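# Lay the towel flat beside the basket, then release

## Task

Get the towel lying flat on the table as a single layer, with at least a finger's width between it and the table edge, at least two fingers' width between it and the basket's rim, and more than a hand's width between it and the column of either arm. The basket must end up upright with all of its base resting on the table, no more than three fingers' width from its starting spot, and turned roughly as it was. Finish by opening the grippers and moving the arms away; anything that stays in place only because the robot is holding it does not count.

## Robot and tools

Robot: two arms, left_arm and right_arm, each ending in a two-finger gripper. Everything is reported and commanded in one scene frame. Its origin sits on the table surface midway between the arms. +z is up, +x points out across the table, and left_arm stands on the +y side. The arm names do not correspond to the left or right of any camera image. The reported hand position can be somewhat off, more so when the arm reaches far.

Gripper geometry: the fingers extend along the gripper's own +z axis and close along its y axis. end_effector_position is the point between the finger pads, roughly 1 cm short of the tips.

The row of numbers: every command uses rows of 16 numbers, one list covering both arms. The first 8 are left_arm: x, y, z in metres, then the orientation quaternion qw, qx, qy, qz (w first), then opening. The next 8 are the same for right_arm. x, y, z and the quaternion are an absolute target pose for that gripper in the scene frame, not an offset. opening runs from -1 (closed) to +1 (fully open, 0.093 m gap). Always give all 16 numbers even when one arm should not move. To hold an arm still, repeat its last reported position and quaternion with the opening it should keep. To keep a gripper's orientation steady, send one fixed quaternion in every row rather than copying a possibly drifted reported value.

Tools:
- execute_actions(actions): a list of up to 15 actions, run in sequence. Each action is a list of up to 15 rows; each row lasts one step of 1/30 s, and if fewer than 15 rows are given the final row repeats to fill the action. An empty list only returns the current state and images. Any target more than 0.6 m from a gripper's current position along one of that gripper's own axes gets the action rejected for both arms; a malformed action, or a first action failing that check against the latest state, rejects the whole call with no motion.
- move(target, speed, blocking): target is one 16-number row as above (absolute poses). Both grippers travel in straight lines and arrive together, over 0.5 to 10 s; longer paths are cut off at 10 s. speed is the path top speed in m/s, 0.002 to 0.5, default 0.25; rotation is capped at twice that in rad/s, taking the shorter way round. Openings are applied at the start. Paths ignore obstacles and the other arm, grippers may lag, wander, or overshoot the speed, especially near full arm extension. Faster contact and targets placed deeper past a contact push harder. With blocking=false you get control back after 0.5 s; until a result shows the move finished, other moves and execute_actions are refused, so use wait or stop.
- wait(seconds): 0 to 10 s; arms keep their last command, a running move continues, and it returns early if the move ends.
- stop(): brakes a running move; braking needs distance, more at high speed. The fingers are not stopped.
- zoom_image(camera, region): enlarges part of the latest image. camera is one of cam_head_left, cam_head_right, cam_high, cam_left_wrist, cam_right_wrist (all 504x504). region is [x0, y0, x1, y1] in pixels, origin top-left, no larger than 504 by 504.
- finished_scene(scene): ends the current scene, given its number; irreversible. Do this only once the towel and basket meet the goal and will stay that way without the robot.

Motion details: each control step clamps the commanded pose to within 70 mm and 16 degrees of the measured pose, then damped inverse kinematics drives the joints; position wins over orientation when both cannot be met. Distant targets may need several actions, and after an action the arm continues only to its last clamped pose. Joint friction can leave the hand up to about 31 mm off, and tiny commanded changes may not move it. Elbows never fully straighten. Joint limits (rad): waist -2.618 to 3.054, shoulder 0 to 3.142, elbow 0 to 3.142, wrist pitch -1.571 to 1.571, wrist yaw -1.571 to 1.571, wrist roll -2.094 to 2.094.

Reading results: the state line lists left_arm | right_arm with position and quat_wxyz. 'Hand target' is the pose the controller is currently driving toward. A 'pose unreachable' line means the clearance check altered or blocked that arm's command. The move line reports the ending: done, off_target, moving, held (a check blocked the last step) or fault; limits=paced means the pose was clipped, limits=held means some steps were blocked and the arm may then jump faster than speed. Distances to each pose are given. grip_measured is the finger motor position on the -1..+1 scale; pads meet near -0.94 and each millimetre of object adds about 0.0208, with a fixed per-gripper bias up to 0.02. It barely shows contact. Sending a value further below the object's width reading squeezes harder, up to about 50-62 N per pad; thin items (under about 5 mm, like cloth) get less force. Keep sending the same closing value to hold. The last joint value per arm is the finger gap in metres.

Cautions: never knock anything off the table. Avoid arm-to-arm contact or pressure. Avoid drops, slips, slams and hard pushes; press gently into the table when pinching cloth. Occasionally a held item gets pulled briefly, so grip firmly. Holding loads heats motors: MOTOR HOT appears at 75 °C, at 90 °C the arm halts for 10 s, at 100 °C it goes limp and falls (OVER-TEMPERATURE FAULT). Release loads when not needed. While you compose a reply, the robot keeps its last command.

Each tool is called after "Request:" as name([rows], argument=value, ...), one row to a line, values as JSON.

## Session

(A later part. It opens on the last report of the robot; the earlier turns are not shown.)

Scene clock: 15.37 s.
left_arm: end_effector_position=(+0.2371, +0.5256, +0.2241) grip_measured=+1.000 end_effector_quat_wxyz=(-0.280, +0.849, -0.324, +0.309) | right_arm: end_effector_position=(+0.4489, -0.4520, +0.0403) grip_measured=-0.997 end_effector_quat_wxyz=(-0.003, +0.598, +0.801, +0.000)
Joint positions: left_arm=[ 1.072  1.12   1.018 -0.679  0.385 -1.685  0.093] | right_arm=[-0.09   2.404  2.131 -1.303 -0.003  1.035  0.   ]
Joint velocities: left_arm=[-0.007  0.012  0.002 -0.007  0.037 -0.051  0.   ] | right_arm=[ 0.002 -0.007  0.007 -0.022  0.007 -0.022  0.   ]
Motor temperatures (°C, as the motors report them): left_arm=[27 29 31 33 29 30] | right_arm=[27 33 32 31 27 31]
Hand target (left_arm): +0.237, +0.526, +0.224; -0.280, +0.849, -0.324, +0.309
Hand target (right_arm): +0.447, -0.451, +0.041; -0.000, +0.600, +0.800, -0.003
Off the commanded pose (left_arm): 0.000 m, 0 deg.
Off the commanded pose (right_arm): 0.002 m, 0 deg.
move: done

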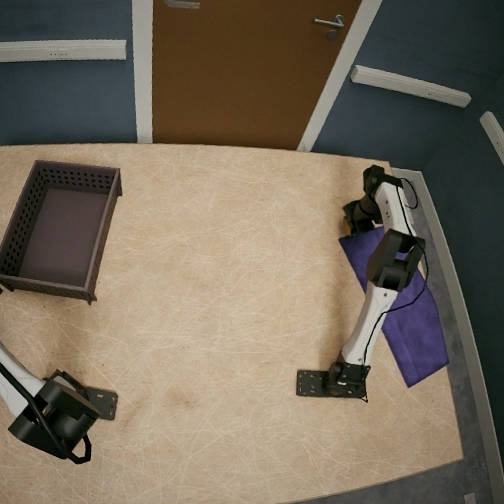

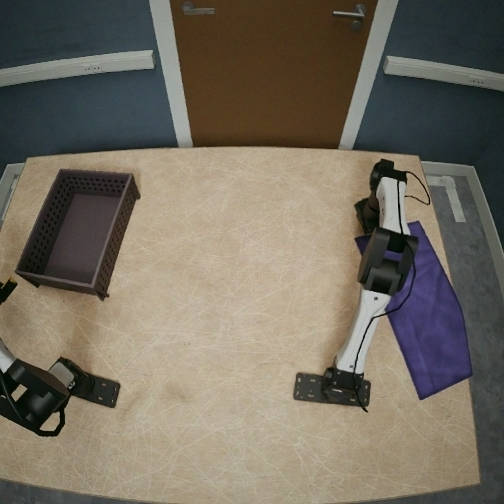

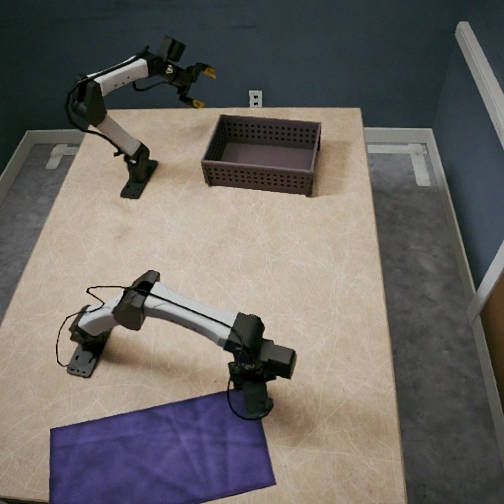

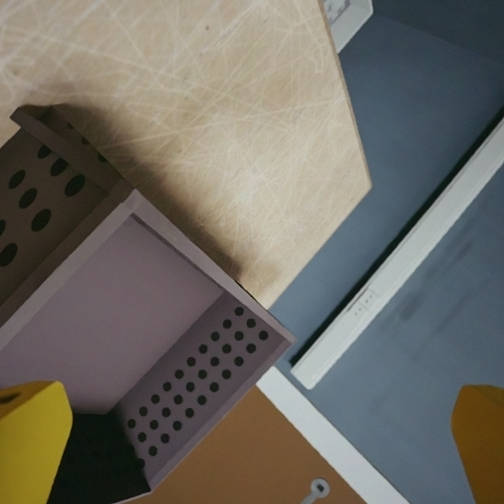

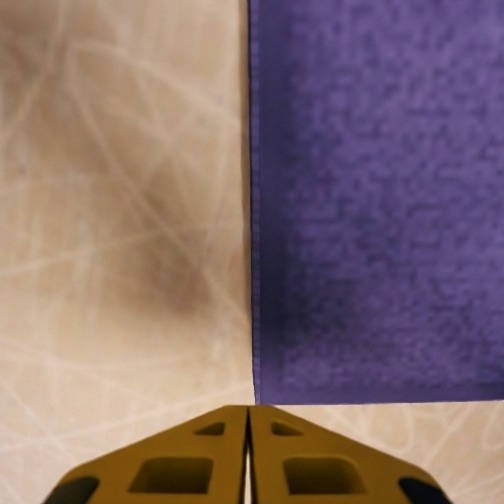

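Request:
move(target=[0.2371,0.5256,0.2241,-0.28,0.849,-0.324,0.309,1, 0.455,-0.535,0.03,0,0.6,0.8,0,0.4], speed=0.1)

Request:
move(target=[0.2371,0.5256,0.2241,-0.28,0.849,-0.324,0.309,1, 0.455,-0.535,-0.015,0,0.6,0.8,0,0.4], speed=0.04)

Request:
move(target=[0.2371,0.5256,0.2241,-0.28,0.849,-0.324,0.309,1, 0.455,-0.535,-0.015,0,0.6,0.8,0,-1])

Request:
move(target=[0.2371,0.5256,0.2241,-0.28,0.849,-0.324,0.309,1, 0.45,-0.45,0.03,0,0.6,0.8,0,-1], speed=0.1)

Scene clock: 17.07 s.
left_arm: end_effector_position=(+0.2371, +0.5256, +0.2241) grip_measured=+1.000 end_effector_quat_wxyz=(-0.280, +0.849, -0.324, +0.309) | right_arm: end_effector_position=(+0.4571, -0.5324, +0.0321) grip_measured=+0.398 end_effector_quat_wxyz=(+0.004, +0.601, +0.799, +0.002)
Joint positions: left_arm=[ 1.072  1.12   1.018 -0.679  0.385 -1.685  0.093] | right_arm=[-0.243  2.602  2.463 -1.423 -0.003  0.89   0.064]
Joint velocities: left_arm=[ 0.002  0.007  0.007 -0.037  0.007  0.037  0.   ] | right_arm=[-0.017 -0.002  0.007 -0.066 -0.037 -0.066  0.001]
Motor temperatures (°C, as the motors report them): left_arm=[27 29 31 34 29 30] | right_arm=[27 34 32 31 27 31]
Hand target (left_arm): +0.237, +0.526, +0.224; -0.280, +0.849, -0.324, +0.309
Hand target (right_arm): +0.457, -0.534, +0.030; +0.000, +0.600, +0.800, +0.002
Off the commanded pose (left_arm): 0.000 m, 0 deg.
Off the commanded pose (right_arm): 0.004 m, 1 deg.
move: done

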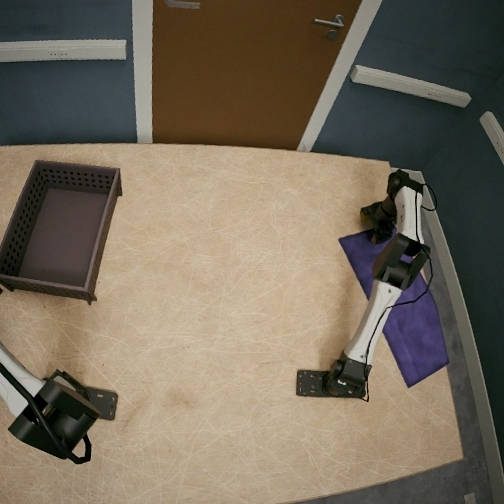

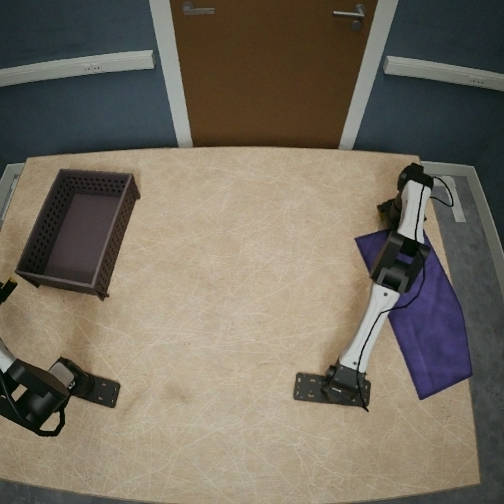

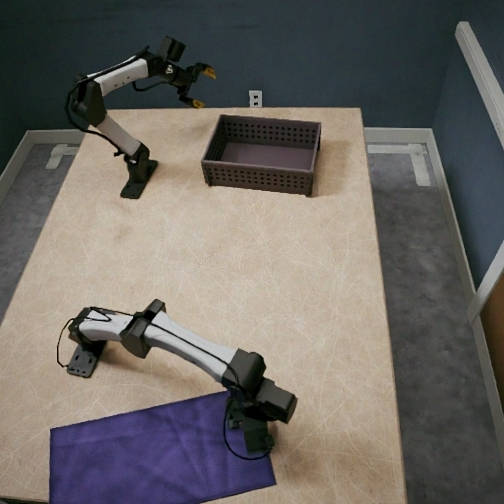

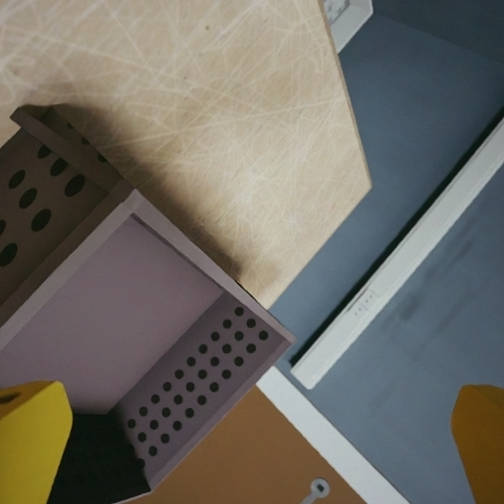

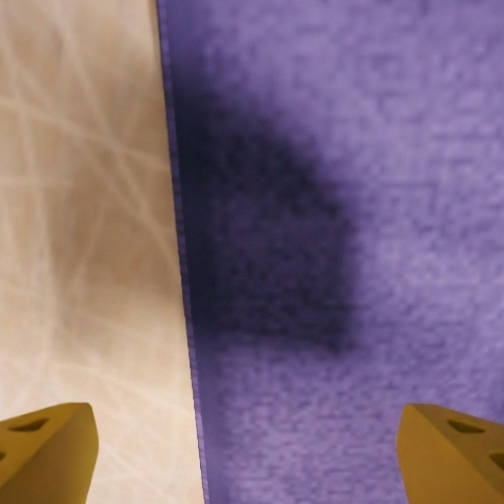

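Scene clock: 18.47 s.
left_arm: end_effector_position=(+0.2371, +0.5256, +0.2241) grip_measured=+1.000 end_effector_quat_wxyz=(-0.280, +0.849, -0.324, +0.309) | right_arm: end_effector_position=(+0.4554, -0.5320, +0.0079) grip_measured=+0.398 end_effector_quat_wxyz=(+0.006, +0.601, +0.799, +0.002)
Joint positions: left_arm=[ 1.072  1.12   1.018 -0.679  0.385 -1.685  0.093] | right_arm=[-0.243  2.574  2.313 -1.297 -0.001  0.89   0.064]
Joint velocities: left_arm=[-0.017  0.007  0.007 -0.051  0.007  0.051  0.   ] | right_arm=[ 0.007  0.002 -0.017 -0.022 -0.022  0.051  0.001]
Motor temperatures (°C, as the motors report them): left_arm=[27 29 31 34 29 30] | right_arm=[27 34 32 31 27 31]
Hand target (left_arm): +0.237, +0.526, +0.224; -0.280, +0.849, -0.324, +0.309
Hand target (right_arm): +0.453, -0.534, -0.014; -0.001, +0.600, +0.800, -0.000
Off the commanded pose (left_arm): 0.000 m, 0 deg.
Off the commanded pose (right_arm): 0.023 m, 1 deg.
move: off_target (right_arm)

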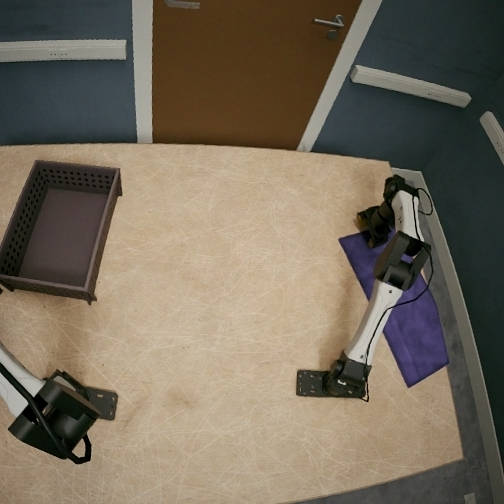

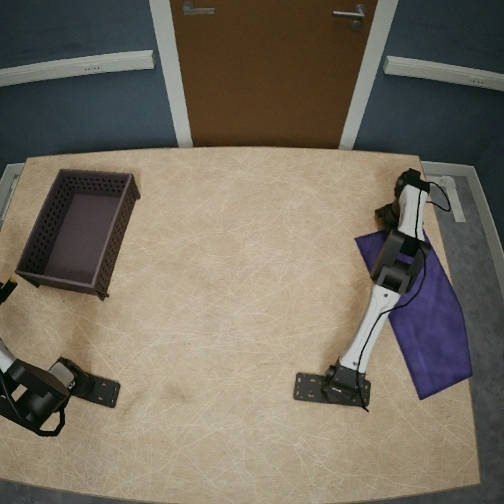

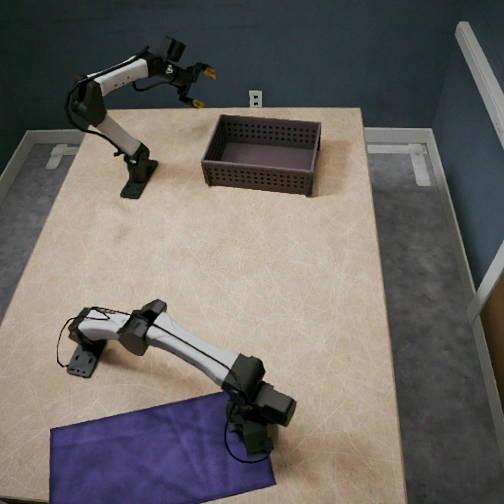

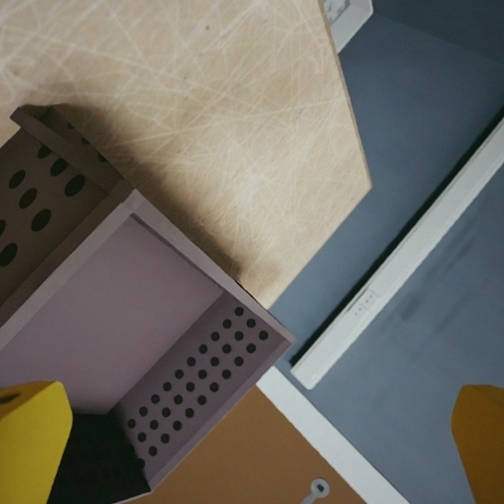

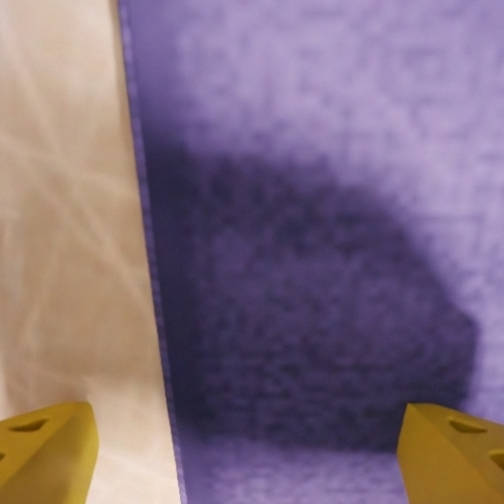

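Scene clock: 19.17 s.
left_arm: end_effector_position=(+0.2371, +0.5256, +0.2241) grip_measured=+1.000 end_effector_quat_wxyz=(-0.280, +0.849, -0.324, +0.309) | right_arm: end_effector_position=(+0.4549, -0.5325, +0.0091) grip_measured=-0.988 end_effector_quat_wxyz=(+0.007, +0.600, +0.800, +0.000)
Joint positions: left_arm=[ 1.072  1.12   1.018 -0.679  0.385 -1.685  0.093] | right_arm=[-0.243  2.571  2.313 -1.3    0.003  0.887  0.   ]
Joint velocities: left_arm=[ 0.007  0.012 -0.002 -0.007  0.037  0.051  0.   ] | right_arm=[-0.007 -0.002 -0.012 -0.037  0.022 -0.051  0.   ]
Motor temperatures (°C, as the motors report them): left_arm=[27 29 31 34 29 30] | right_arm=[27 35 32 31 27 31]
Hand target (left_arm): +0.237, +0.526, +0.224; -0.280, +0.849, -0.324, +0.309
Hand target (right_arm): +0.454, -0.534, -0.014; -0.001, +0.600, +0.800, -0.000
Off the commanded pose (left_arm): 0.000 m, 0 deg.
Off the commanded pose (right_arm): 0.024 m, 1 deg.
move: off_target (right_arm)

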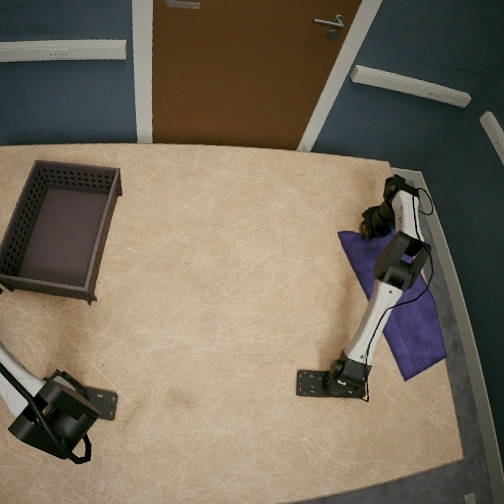

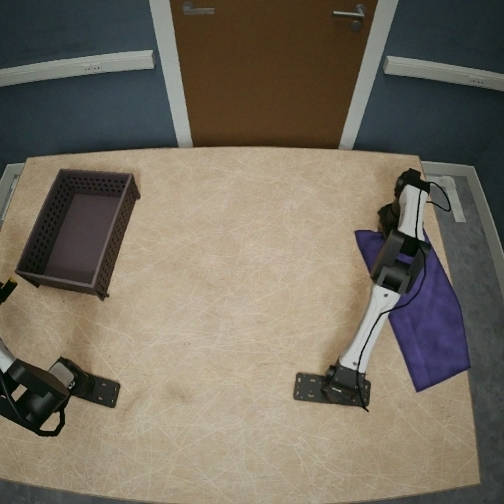

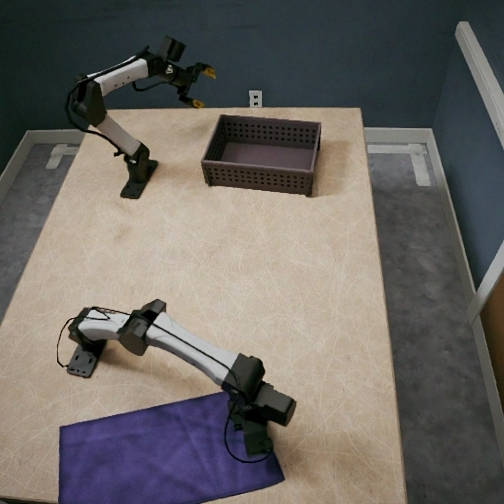

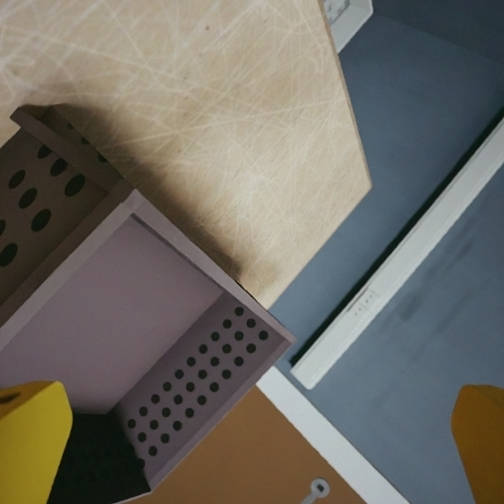

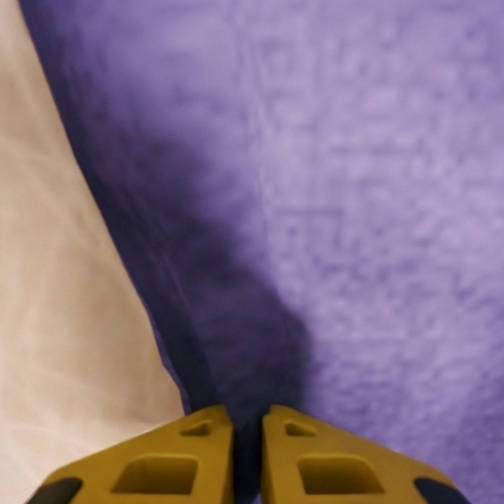

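Scene clock: 20.37 s.
left_arm: end_effector_position=(+0.2371, +0.5256, +0.2241) grip_measured=+1.000 end_effector_quat_wxyz=(-0.280, +0.849, -0.324, +0.309) | right_arm: end_effector_position=(+0.4497, -0.4536, +0.0296) grip_measured=-0.988 end_effector_quat_wxyz=(-0.003, +0.598, +0.801, -0.003)
Joint positions: left_arm=[ 1.072  1.12   1.018 -0.679  0.385 -1.685  0.093] | right_arm=[-0.091  2.415  2.108 -1.27   0.003  1.034  0.   ]
Joint velocities: left_arm=[ 0.017  0.002  0.002 -0.051  0.081 -0.022  0.   ] | right_arm=[ 0.007 -0.012 -0.007  0.051 -0.022  0.066  0.   ]
Motor temperatures (°C, as the motors report them): left_arm=[27 29 31 34 29 30] | right_arm=[27 35 32 31 27 31]
Hand target (left_arm): +0.237, +0.526, +0.224; -0.280, +0.849, -0.324, +0.309
Hand target (right_arm): +0.448, -0.451, +0.030; -0.000, +0.600, +0.800, -0.002
Off the commanded pose (left_arm): 0.000 m, 0 deg.
Off the commanded pose (right_arm): 0.004 m, 1 deg.
move: done

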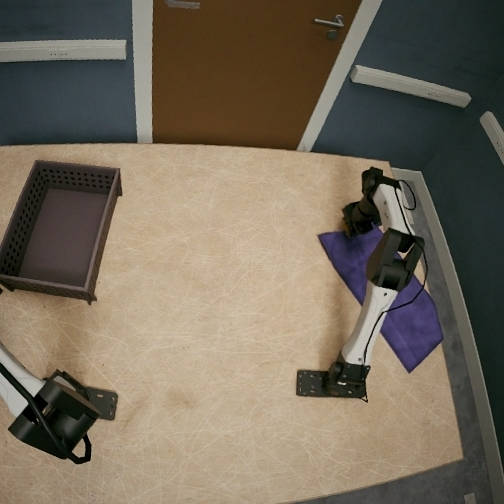

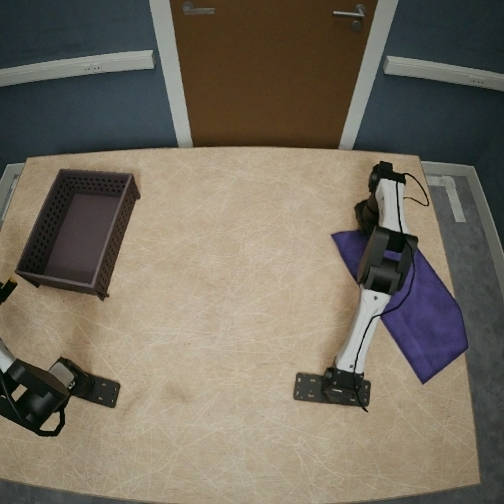

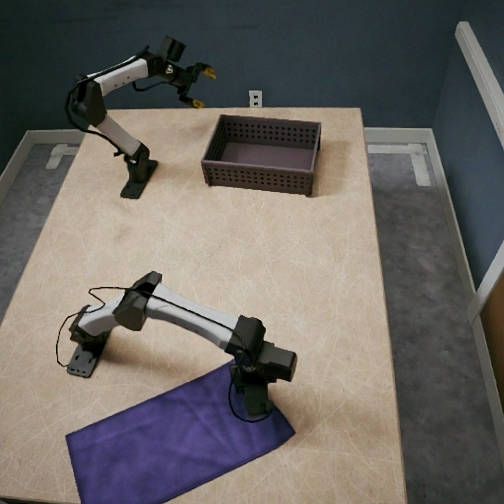

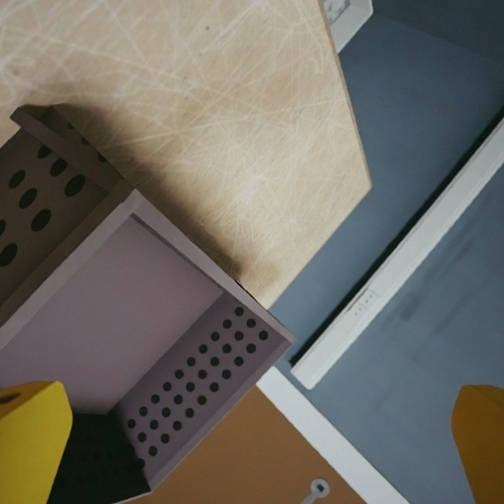

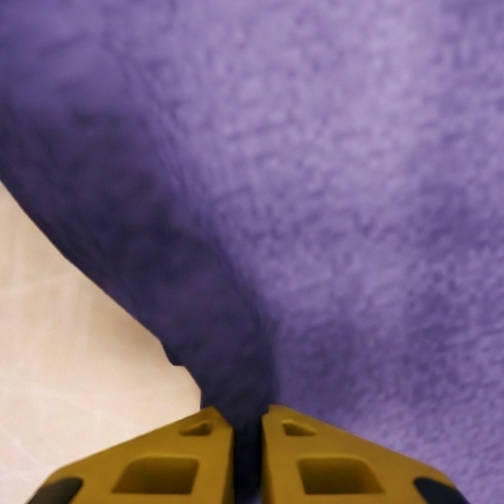

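Request:
move(target=[0.2371,0.5256,0.2241,-0.28,0.849,-0.324,0.309,1, 0.49,-0.28,0.03,0,0.75,0.66,0,-1], speed=0.1)

Request:
move(target=[0.2371,0.5256,0.2241,-0.28,0.849,-0.324,0.309,1, 0.42,-0.10,0.03,0,0.87,0.5,0,-1], speed=0.1)

Scene clock: 23.17 s.
left_arm: end_effector_position=(+0.2371, +0.5256, +0.2241) grip_measured=+1.000 end_effector_quat_wxyz=(-0.280, +0.849, -0.324, +0.309) | right_arm: end_effector_position=(+0.4874, -0.2830, +0.0321) grip_measured=-0.988 end_effector_quat_wxyz=(+0.003, +0.749, +0.663, +0.002)
Joint positions: left_arm=[ 1.072  1.12   1.018 -0.679  0.385 -1.685  0.093] | right_arm=[ 0.271  2.558  2.38  -1.386  0.003  1.806  0.   ]
Joint velocities: left_arm=[ 0.017  0.017 -0.007  0.022 -0.022 -0.051  0.   ] | right_arm=[ 0.007  0.012  0.002 -0.037 -0.007  0.066  0.   ]
Motor temperatures (°C, as the motors report them): left_arm=[27 29 32 35 29 30] | right_arm=[27 36 33 31 27 31]
Hand target (left_arm): +0.237, +0.526, +0.224; -0.280, +0.849, -0.324, +0.309
Hand target (right_arm): +0.487, -0.281, +0.030; +0.003, +0.751, +0.661, -0.004
Off the commanded pose (left_arm): 0.000 m, 0 deg.
Off the commanded pose (right_arm): 0.004 m, 1 deg.
move: done

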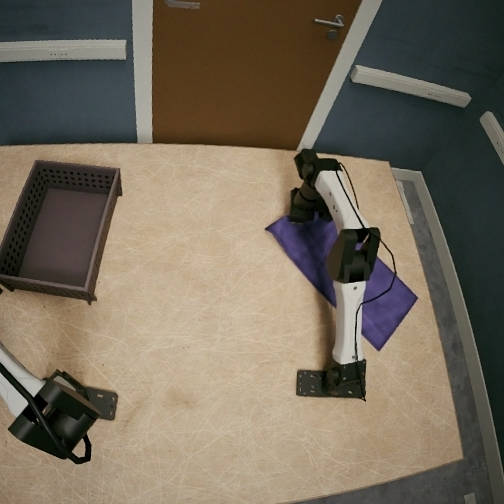

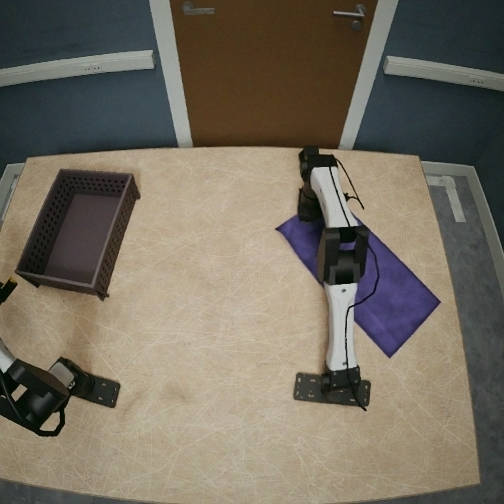

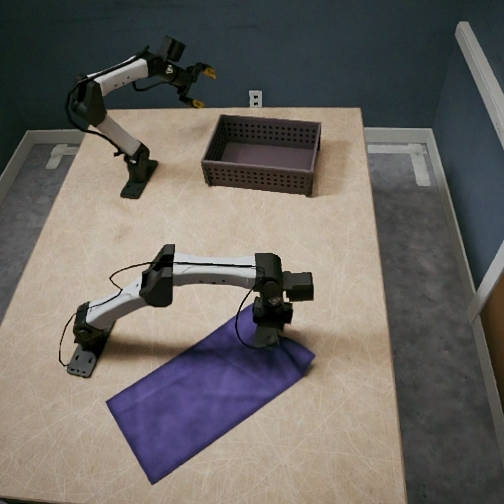

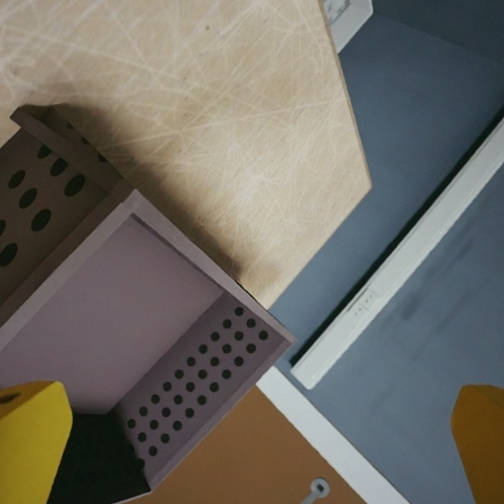

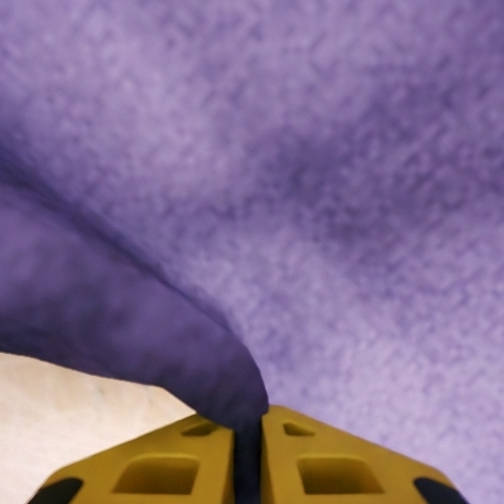

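Scene clock: 25.60 s.
left_arm: end_effector_position=(+0.2371, +0.5256, +0.2241) grip_measured=+1.000 end_effector_quat_wxyz=(-0.280, +0.849, -0.324, +0.309) | right_arm: end_effector_position=(+0.4175, -0.1083, +0.0312) grip_measured=-0.988 end_effector_quat_wxyz=(-0.063, +0.725, +0.686, +0.014)
Joint positions: left_arm=[ 1.072  1.12   1.018 -0.679  0.385 -1.685  0.093] | right_arm=[ 0.612  2.487  2.238 -1.333 -0.13   2.081  0.   ]
Joint velocities: left_arm=[ 0.012  0.002  0.012  0.051  0.007 -0.022  0.   ] | right_arm=[-0.002  0.002  0.017  0.066  0.007 -0.022  0.   ]
Motor temperatures (°C, as the motors report them): left_arm=[27 29 32 35 29 30] | right_arm=[27 38 33 31 27 31]
Hand target (left_arm): +0.237, +0.526, +0.224; -0.280, +0.849, -0.324, +0.309
Hand target (right_arm): +0.417, -0.103, +0.030; -0.070, +0.726, +0.684, +0.016
Off the commanded pose (left_arm): 0.000 m, 0 deg.
Off the commanded pose (right_arm): 0.009 m, 28 deg; orientation clipped at the last step of the last action.
joint sent to its limit (right arm) — the command would take joint 6 (wrist roll) past its upper limit, so that joint was sent only as far as its limit.
move: off_target (right_arm); limits=paced

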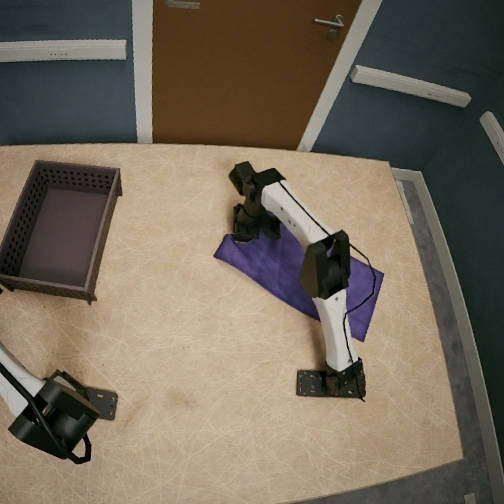

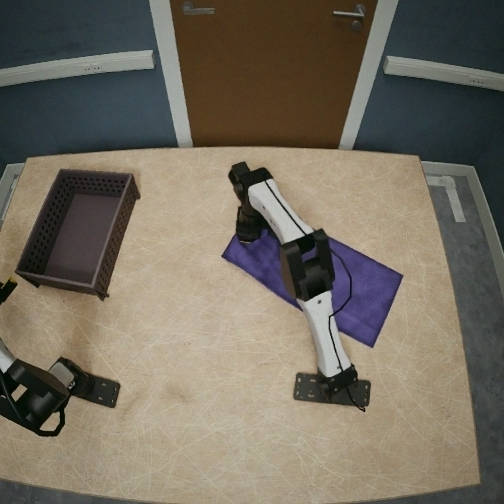

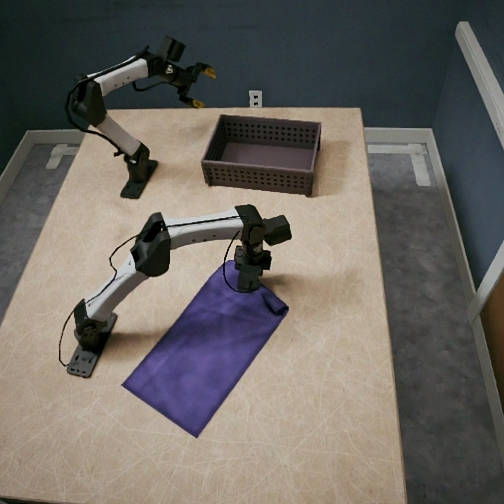

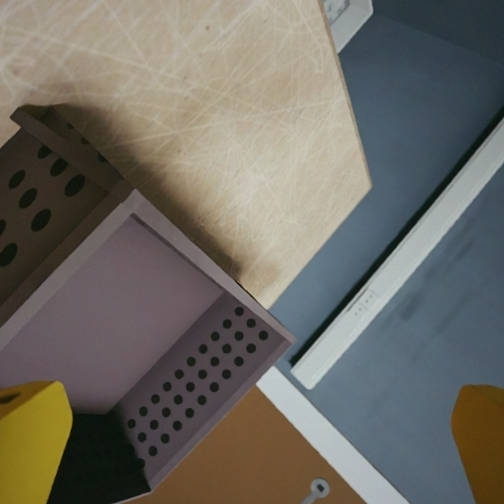

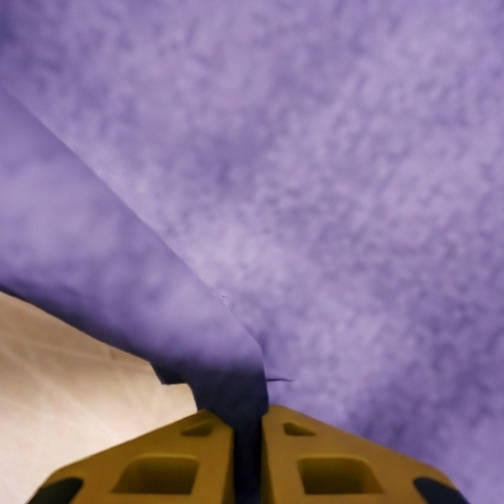

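Request:
move(target=[0.2371,0.5256,0.2241,-0.28,0.849,-0.324,0.309,1, 0.45,-0.03,0.015,0,0.7,0.714,0,-1], speed=0.08)

Request:
move(target=[0.2371,0.5256,0.2241,-0.28,0.849,-0.324,0.309,1, 0.45,-0.03,0.015,0,0.7,0.714,0,0.6])

Request:
move(target=[0.2371,0.5256,0.2241,-0.28,0.849,-0.324,0.309,1, 0.38,-0.5,0.2,0,0.6,0.8,0,1])

Scene clock: 27.23 s.
left_arm: end_effector_position=(+0.2371, +0.5256, +0.2241) grip_measured=+1.000 end_effector_quat_wxyz=(-0.280, +0.849, -0.324, +0.309) | right_arm: end_effector_position=(+0.4460, -0.0379, +0.0190) grip_measured=-0.988 end_effector_quat_wxyz=(+0.004, +0.679, +0.732, +0.054)
Joint positions: left_arm=[ 1.072  1.12   1.018 -0.679  0.385 -1.685  0.093] | right_arm=[ 0.741  2.817  2.826 -1.474 -0.017  2.082  0.   ]
Joint velocities: left_arm=[ 0.002  0.002  0.002 -0.051 -0.022 -0.081  0.   ] | right_arm=[-0.002  0.002  0.007 -0.066  0.007 -0.037  0.   ]
Motor temperatures (°C, as the motors report them): left_arm=[27 29 32 35 29 30] | right_arm=[27 38 33 31 27 31]
Hand target (left_arm): +0.237, +0.526, +0.224; -0.280, +0.849, -0.324, +0.309
Hand target (right_arm): +0.449, -0.030, +0.014; +0.009, +0.678, +0.732, +0.063
Off the commanded pose (left_arm): 0.000 m, 0 deg.
Off the commanded pose (right_arm): 0.010 m, 7 deg.
elbow stopped short (right arm): the move would have taken joint 3 (elbow) straighter than the controller allows; a more bent joint 3 avoids this.
joint sent to its limit (right arm) — the command would take joint 6 (wrist roll) past its upper limit, so that joint was sent only as far as its limit.
move: off_target (right_arm)

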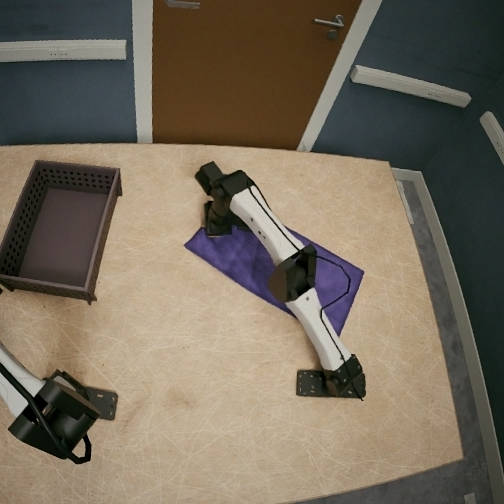

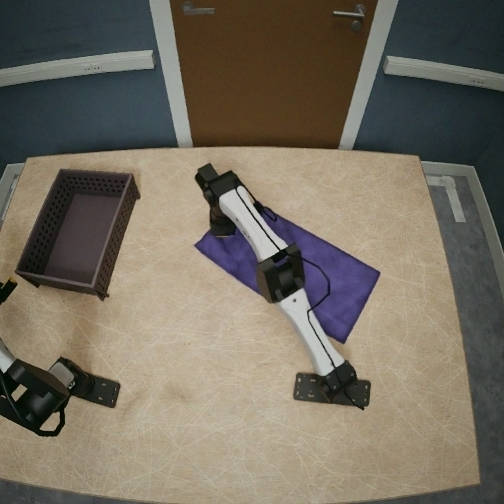

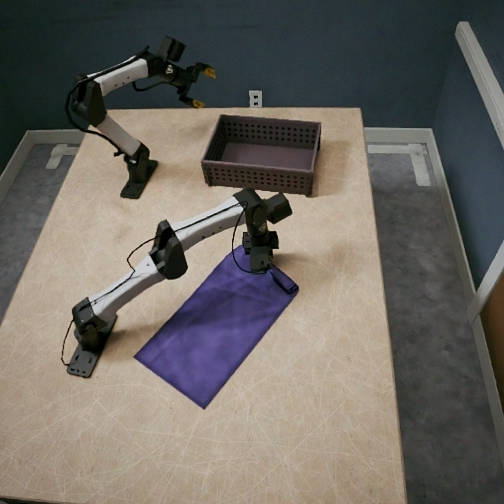

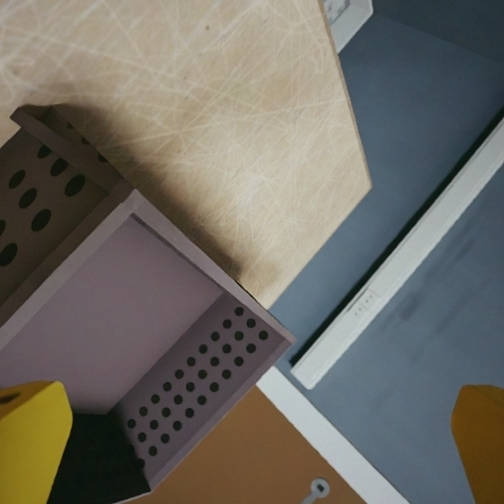

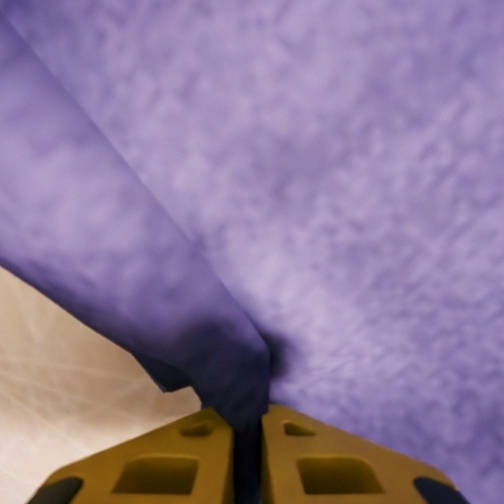

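Scene clock: 27.93 s.
left_arm: end_effector_position=(+0.2371, +0.5256, +0.2241) grip_measured=+1.000 end_effector_quat_wxyz=(-0.280, +0.849, -0.324, +0.309) | right_arm: end_effector_position=(+0.4477, -0.0367, +0.0192) grip_measured=+0.598 end_effector_quat_wxyz=(+0.005, +0.679, +0.732, +0.058)
Joint positions: left_arm=[ 1.072  1.12   1.018 -0.679  0.385 -1.685  0.093] | right_arm=[ 0.741  2.817  2.826 -1.466 -0.017  2.082  0.074]
Joint velocities: left_arm=[ 0.007 -0.002 -0.007 -0.007 -0.022 -0.066  0.   ] | right_arm=[-0.002 -0.002 -0.017  0.022 -0.007 -0.007  0.   ]
Motor temperatures (°C, as the motors report them): left_arm=[27 29 32 35 29 30] | right_arm=[27 38 33 31 27 31]
Hand target (left_arm): +0.237, +0.526, +0.224; -0.280, +0.849, -0.324, +0.309
Hand target (right_arm): +0.449, -0.031, +0.015; +0.007, +0.678, +0.732, +0.064
Off the commanded pose (left_arm): 0.000 m, 0 deg.
Off the commanded pose (right_arm): 0.008 m, 7 deg.
elbow stopped short (right arm): the move would have taken joint 3 (elbow) straighter than the controller allows; a more bent joint 3 avoids this.
joint sent to its limit (right arm) — the command would take joint 6 (wrist roll) past its upper limit, so that joint was sent only as far as its limit.
move: off_target (right_arm)

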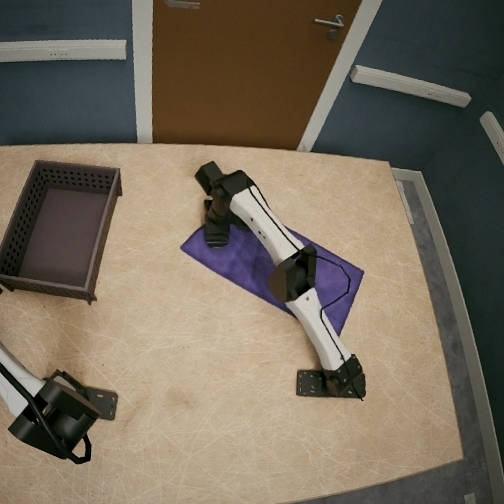

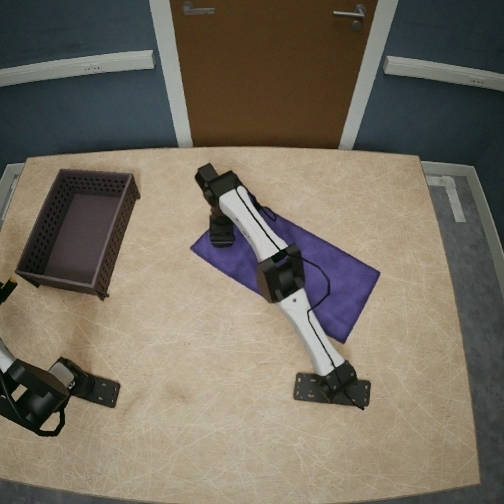

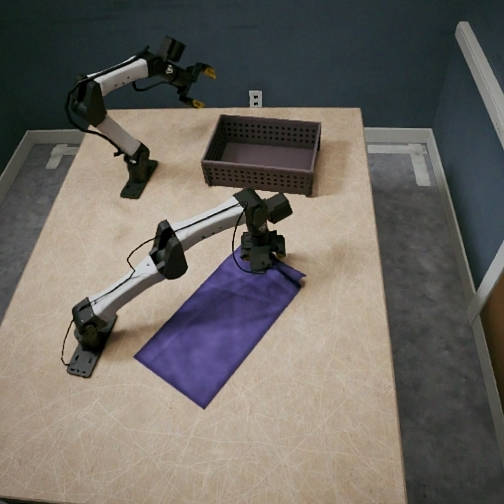

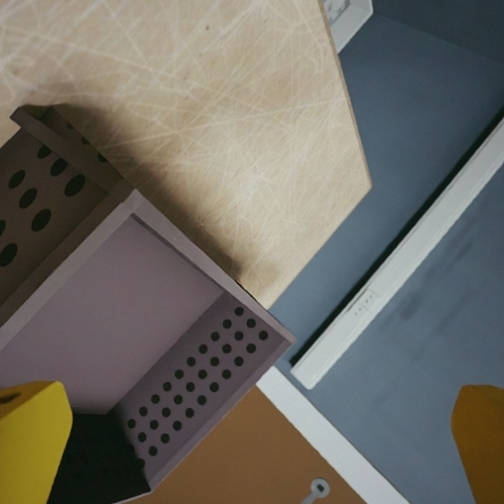

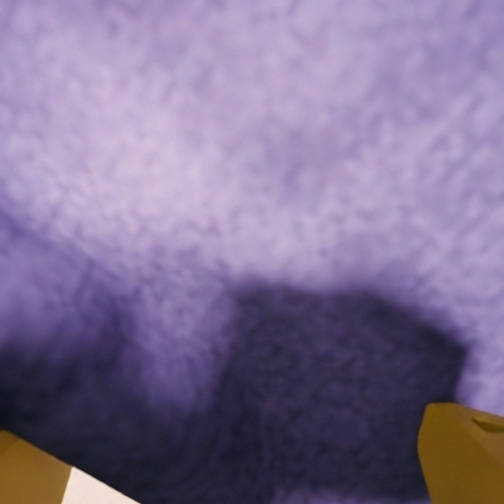

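Scene clock: 30.57 s.
left_arm: end_effector_position=(+0.2371, +0.5256, +0.2241) grip_measured=+1.000 end_effector_quat_wxyz=(-0.280, +0.849, -0.324, +0.309) | right_arm: end_effector_position=(+0.3893, -0.4983, +0.1895) grip_measured=+0.994 end_effector_quat_wxyz=(+0.060, +0.605, +0.793, +0.033)
Joint positions: left_arm=[ 1.072  1.12   1.018 -0.679  0.385 -1.685  0.093] | right_arm=[-0.243  2.112  2.236 -1.562 -0.033  0.904  0.093]
Joint velocities: left_arm=[-0.002 -0.012  0.007 -0.037 -0.037 -0.022  0.   ] | right_arm=[-0.007  0.002  0.007 -0.095 -0.066 -0.037 -0.001]
Motor temperatures (°C, as the motors report them): left_arm=[27 29 33 36 29 30] | right_arm=[27 39 33 31 27 31]
Hand target (left_arm): +0.237, +0.526, +0.224; -0.280, +0.849, -0.324, +0.309
Hand target (right_arm): +0.389, -0.497, +0.200; +0.073, +0.599, +0.797, +0.033
Off the commanded pose (left_arm): 0.000 m, 0 deg.
Off the commanded pose (right_arm): 0.014 m, 8 deg.
joint sent to its limit (right arm) — the command would take joint 4 (wrist pitch) past its lower limit, so that joint was sent only as far as its limit.
move: off_target (right_arm)

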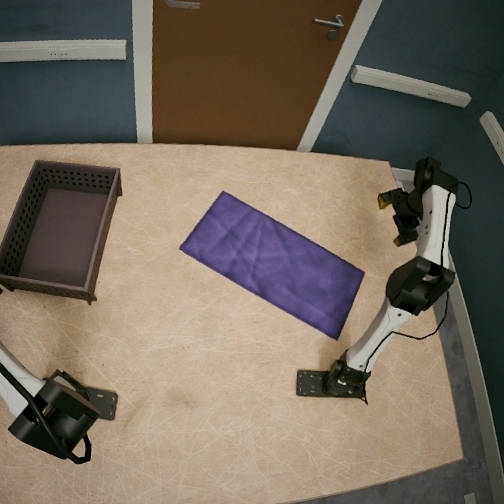

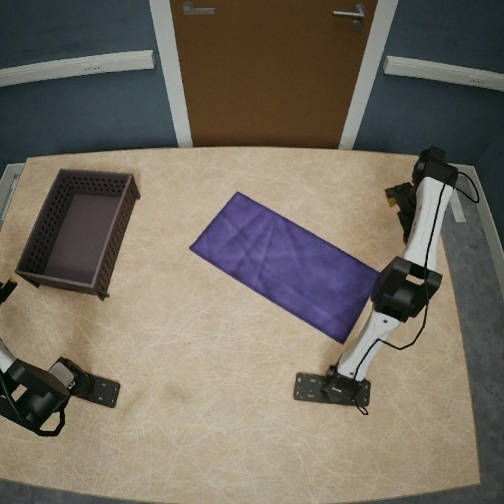

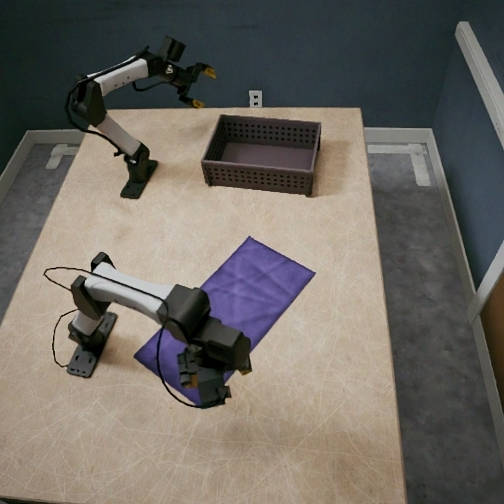

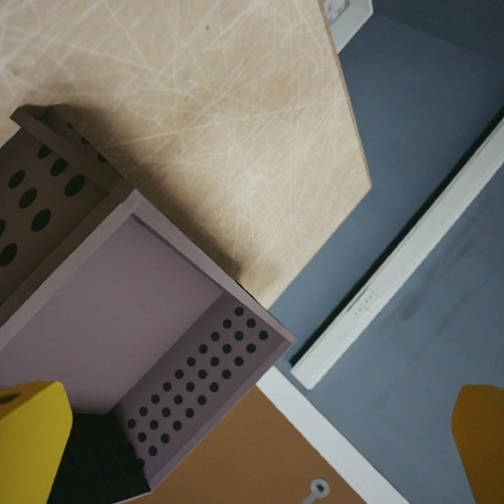

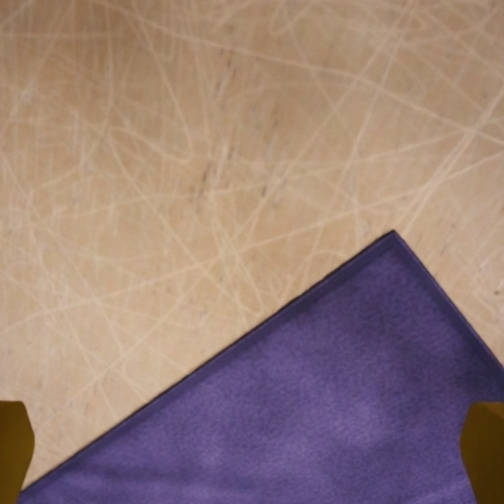

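Request:
zoom_image(camera="cam_head_left", region=[160,170,400,420])

Region (160, 170, 400, 420) of cam_head_left's 504x504 image, scaled by 2.016, with more detail than that image has; it fills the left 484 columns of this view, and the rest is white.

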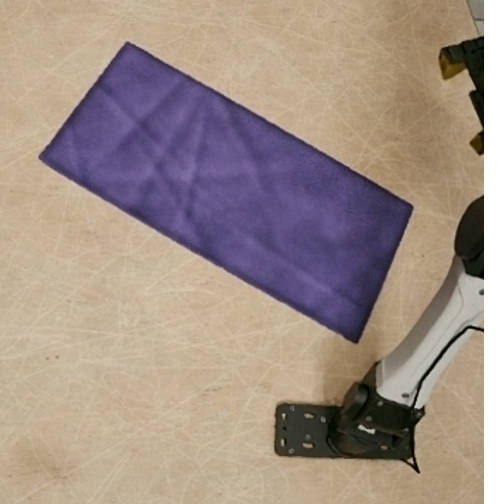

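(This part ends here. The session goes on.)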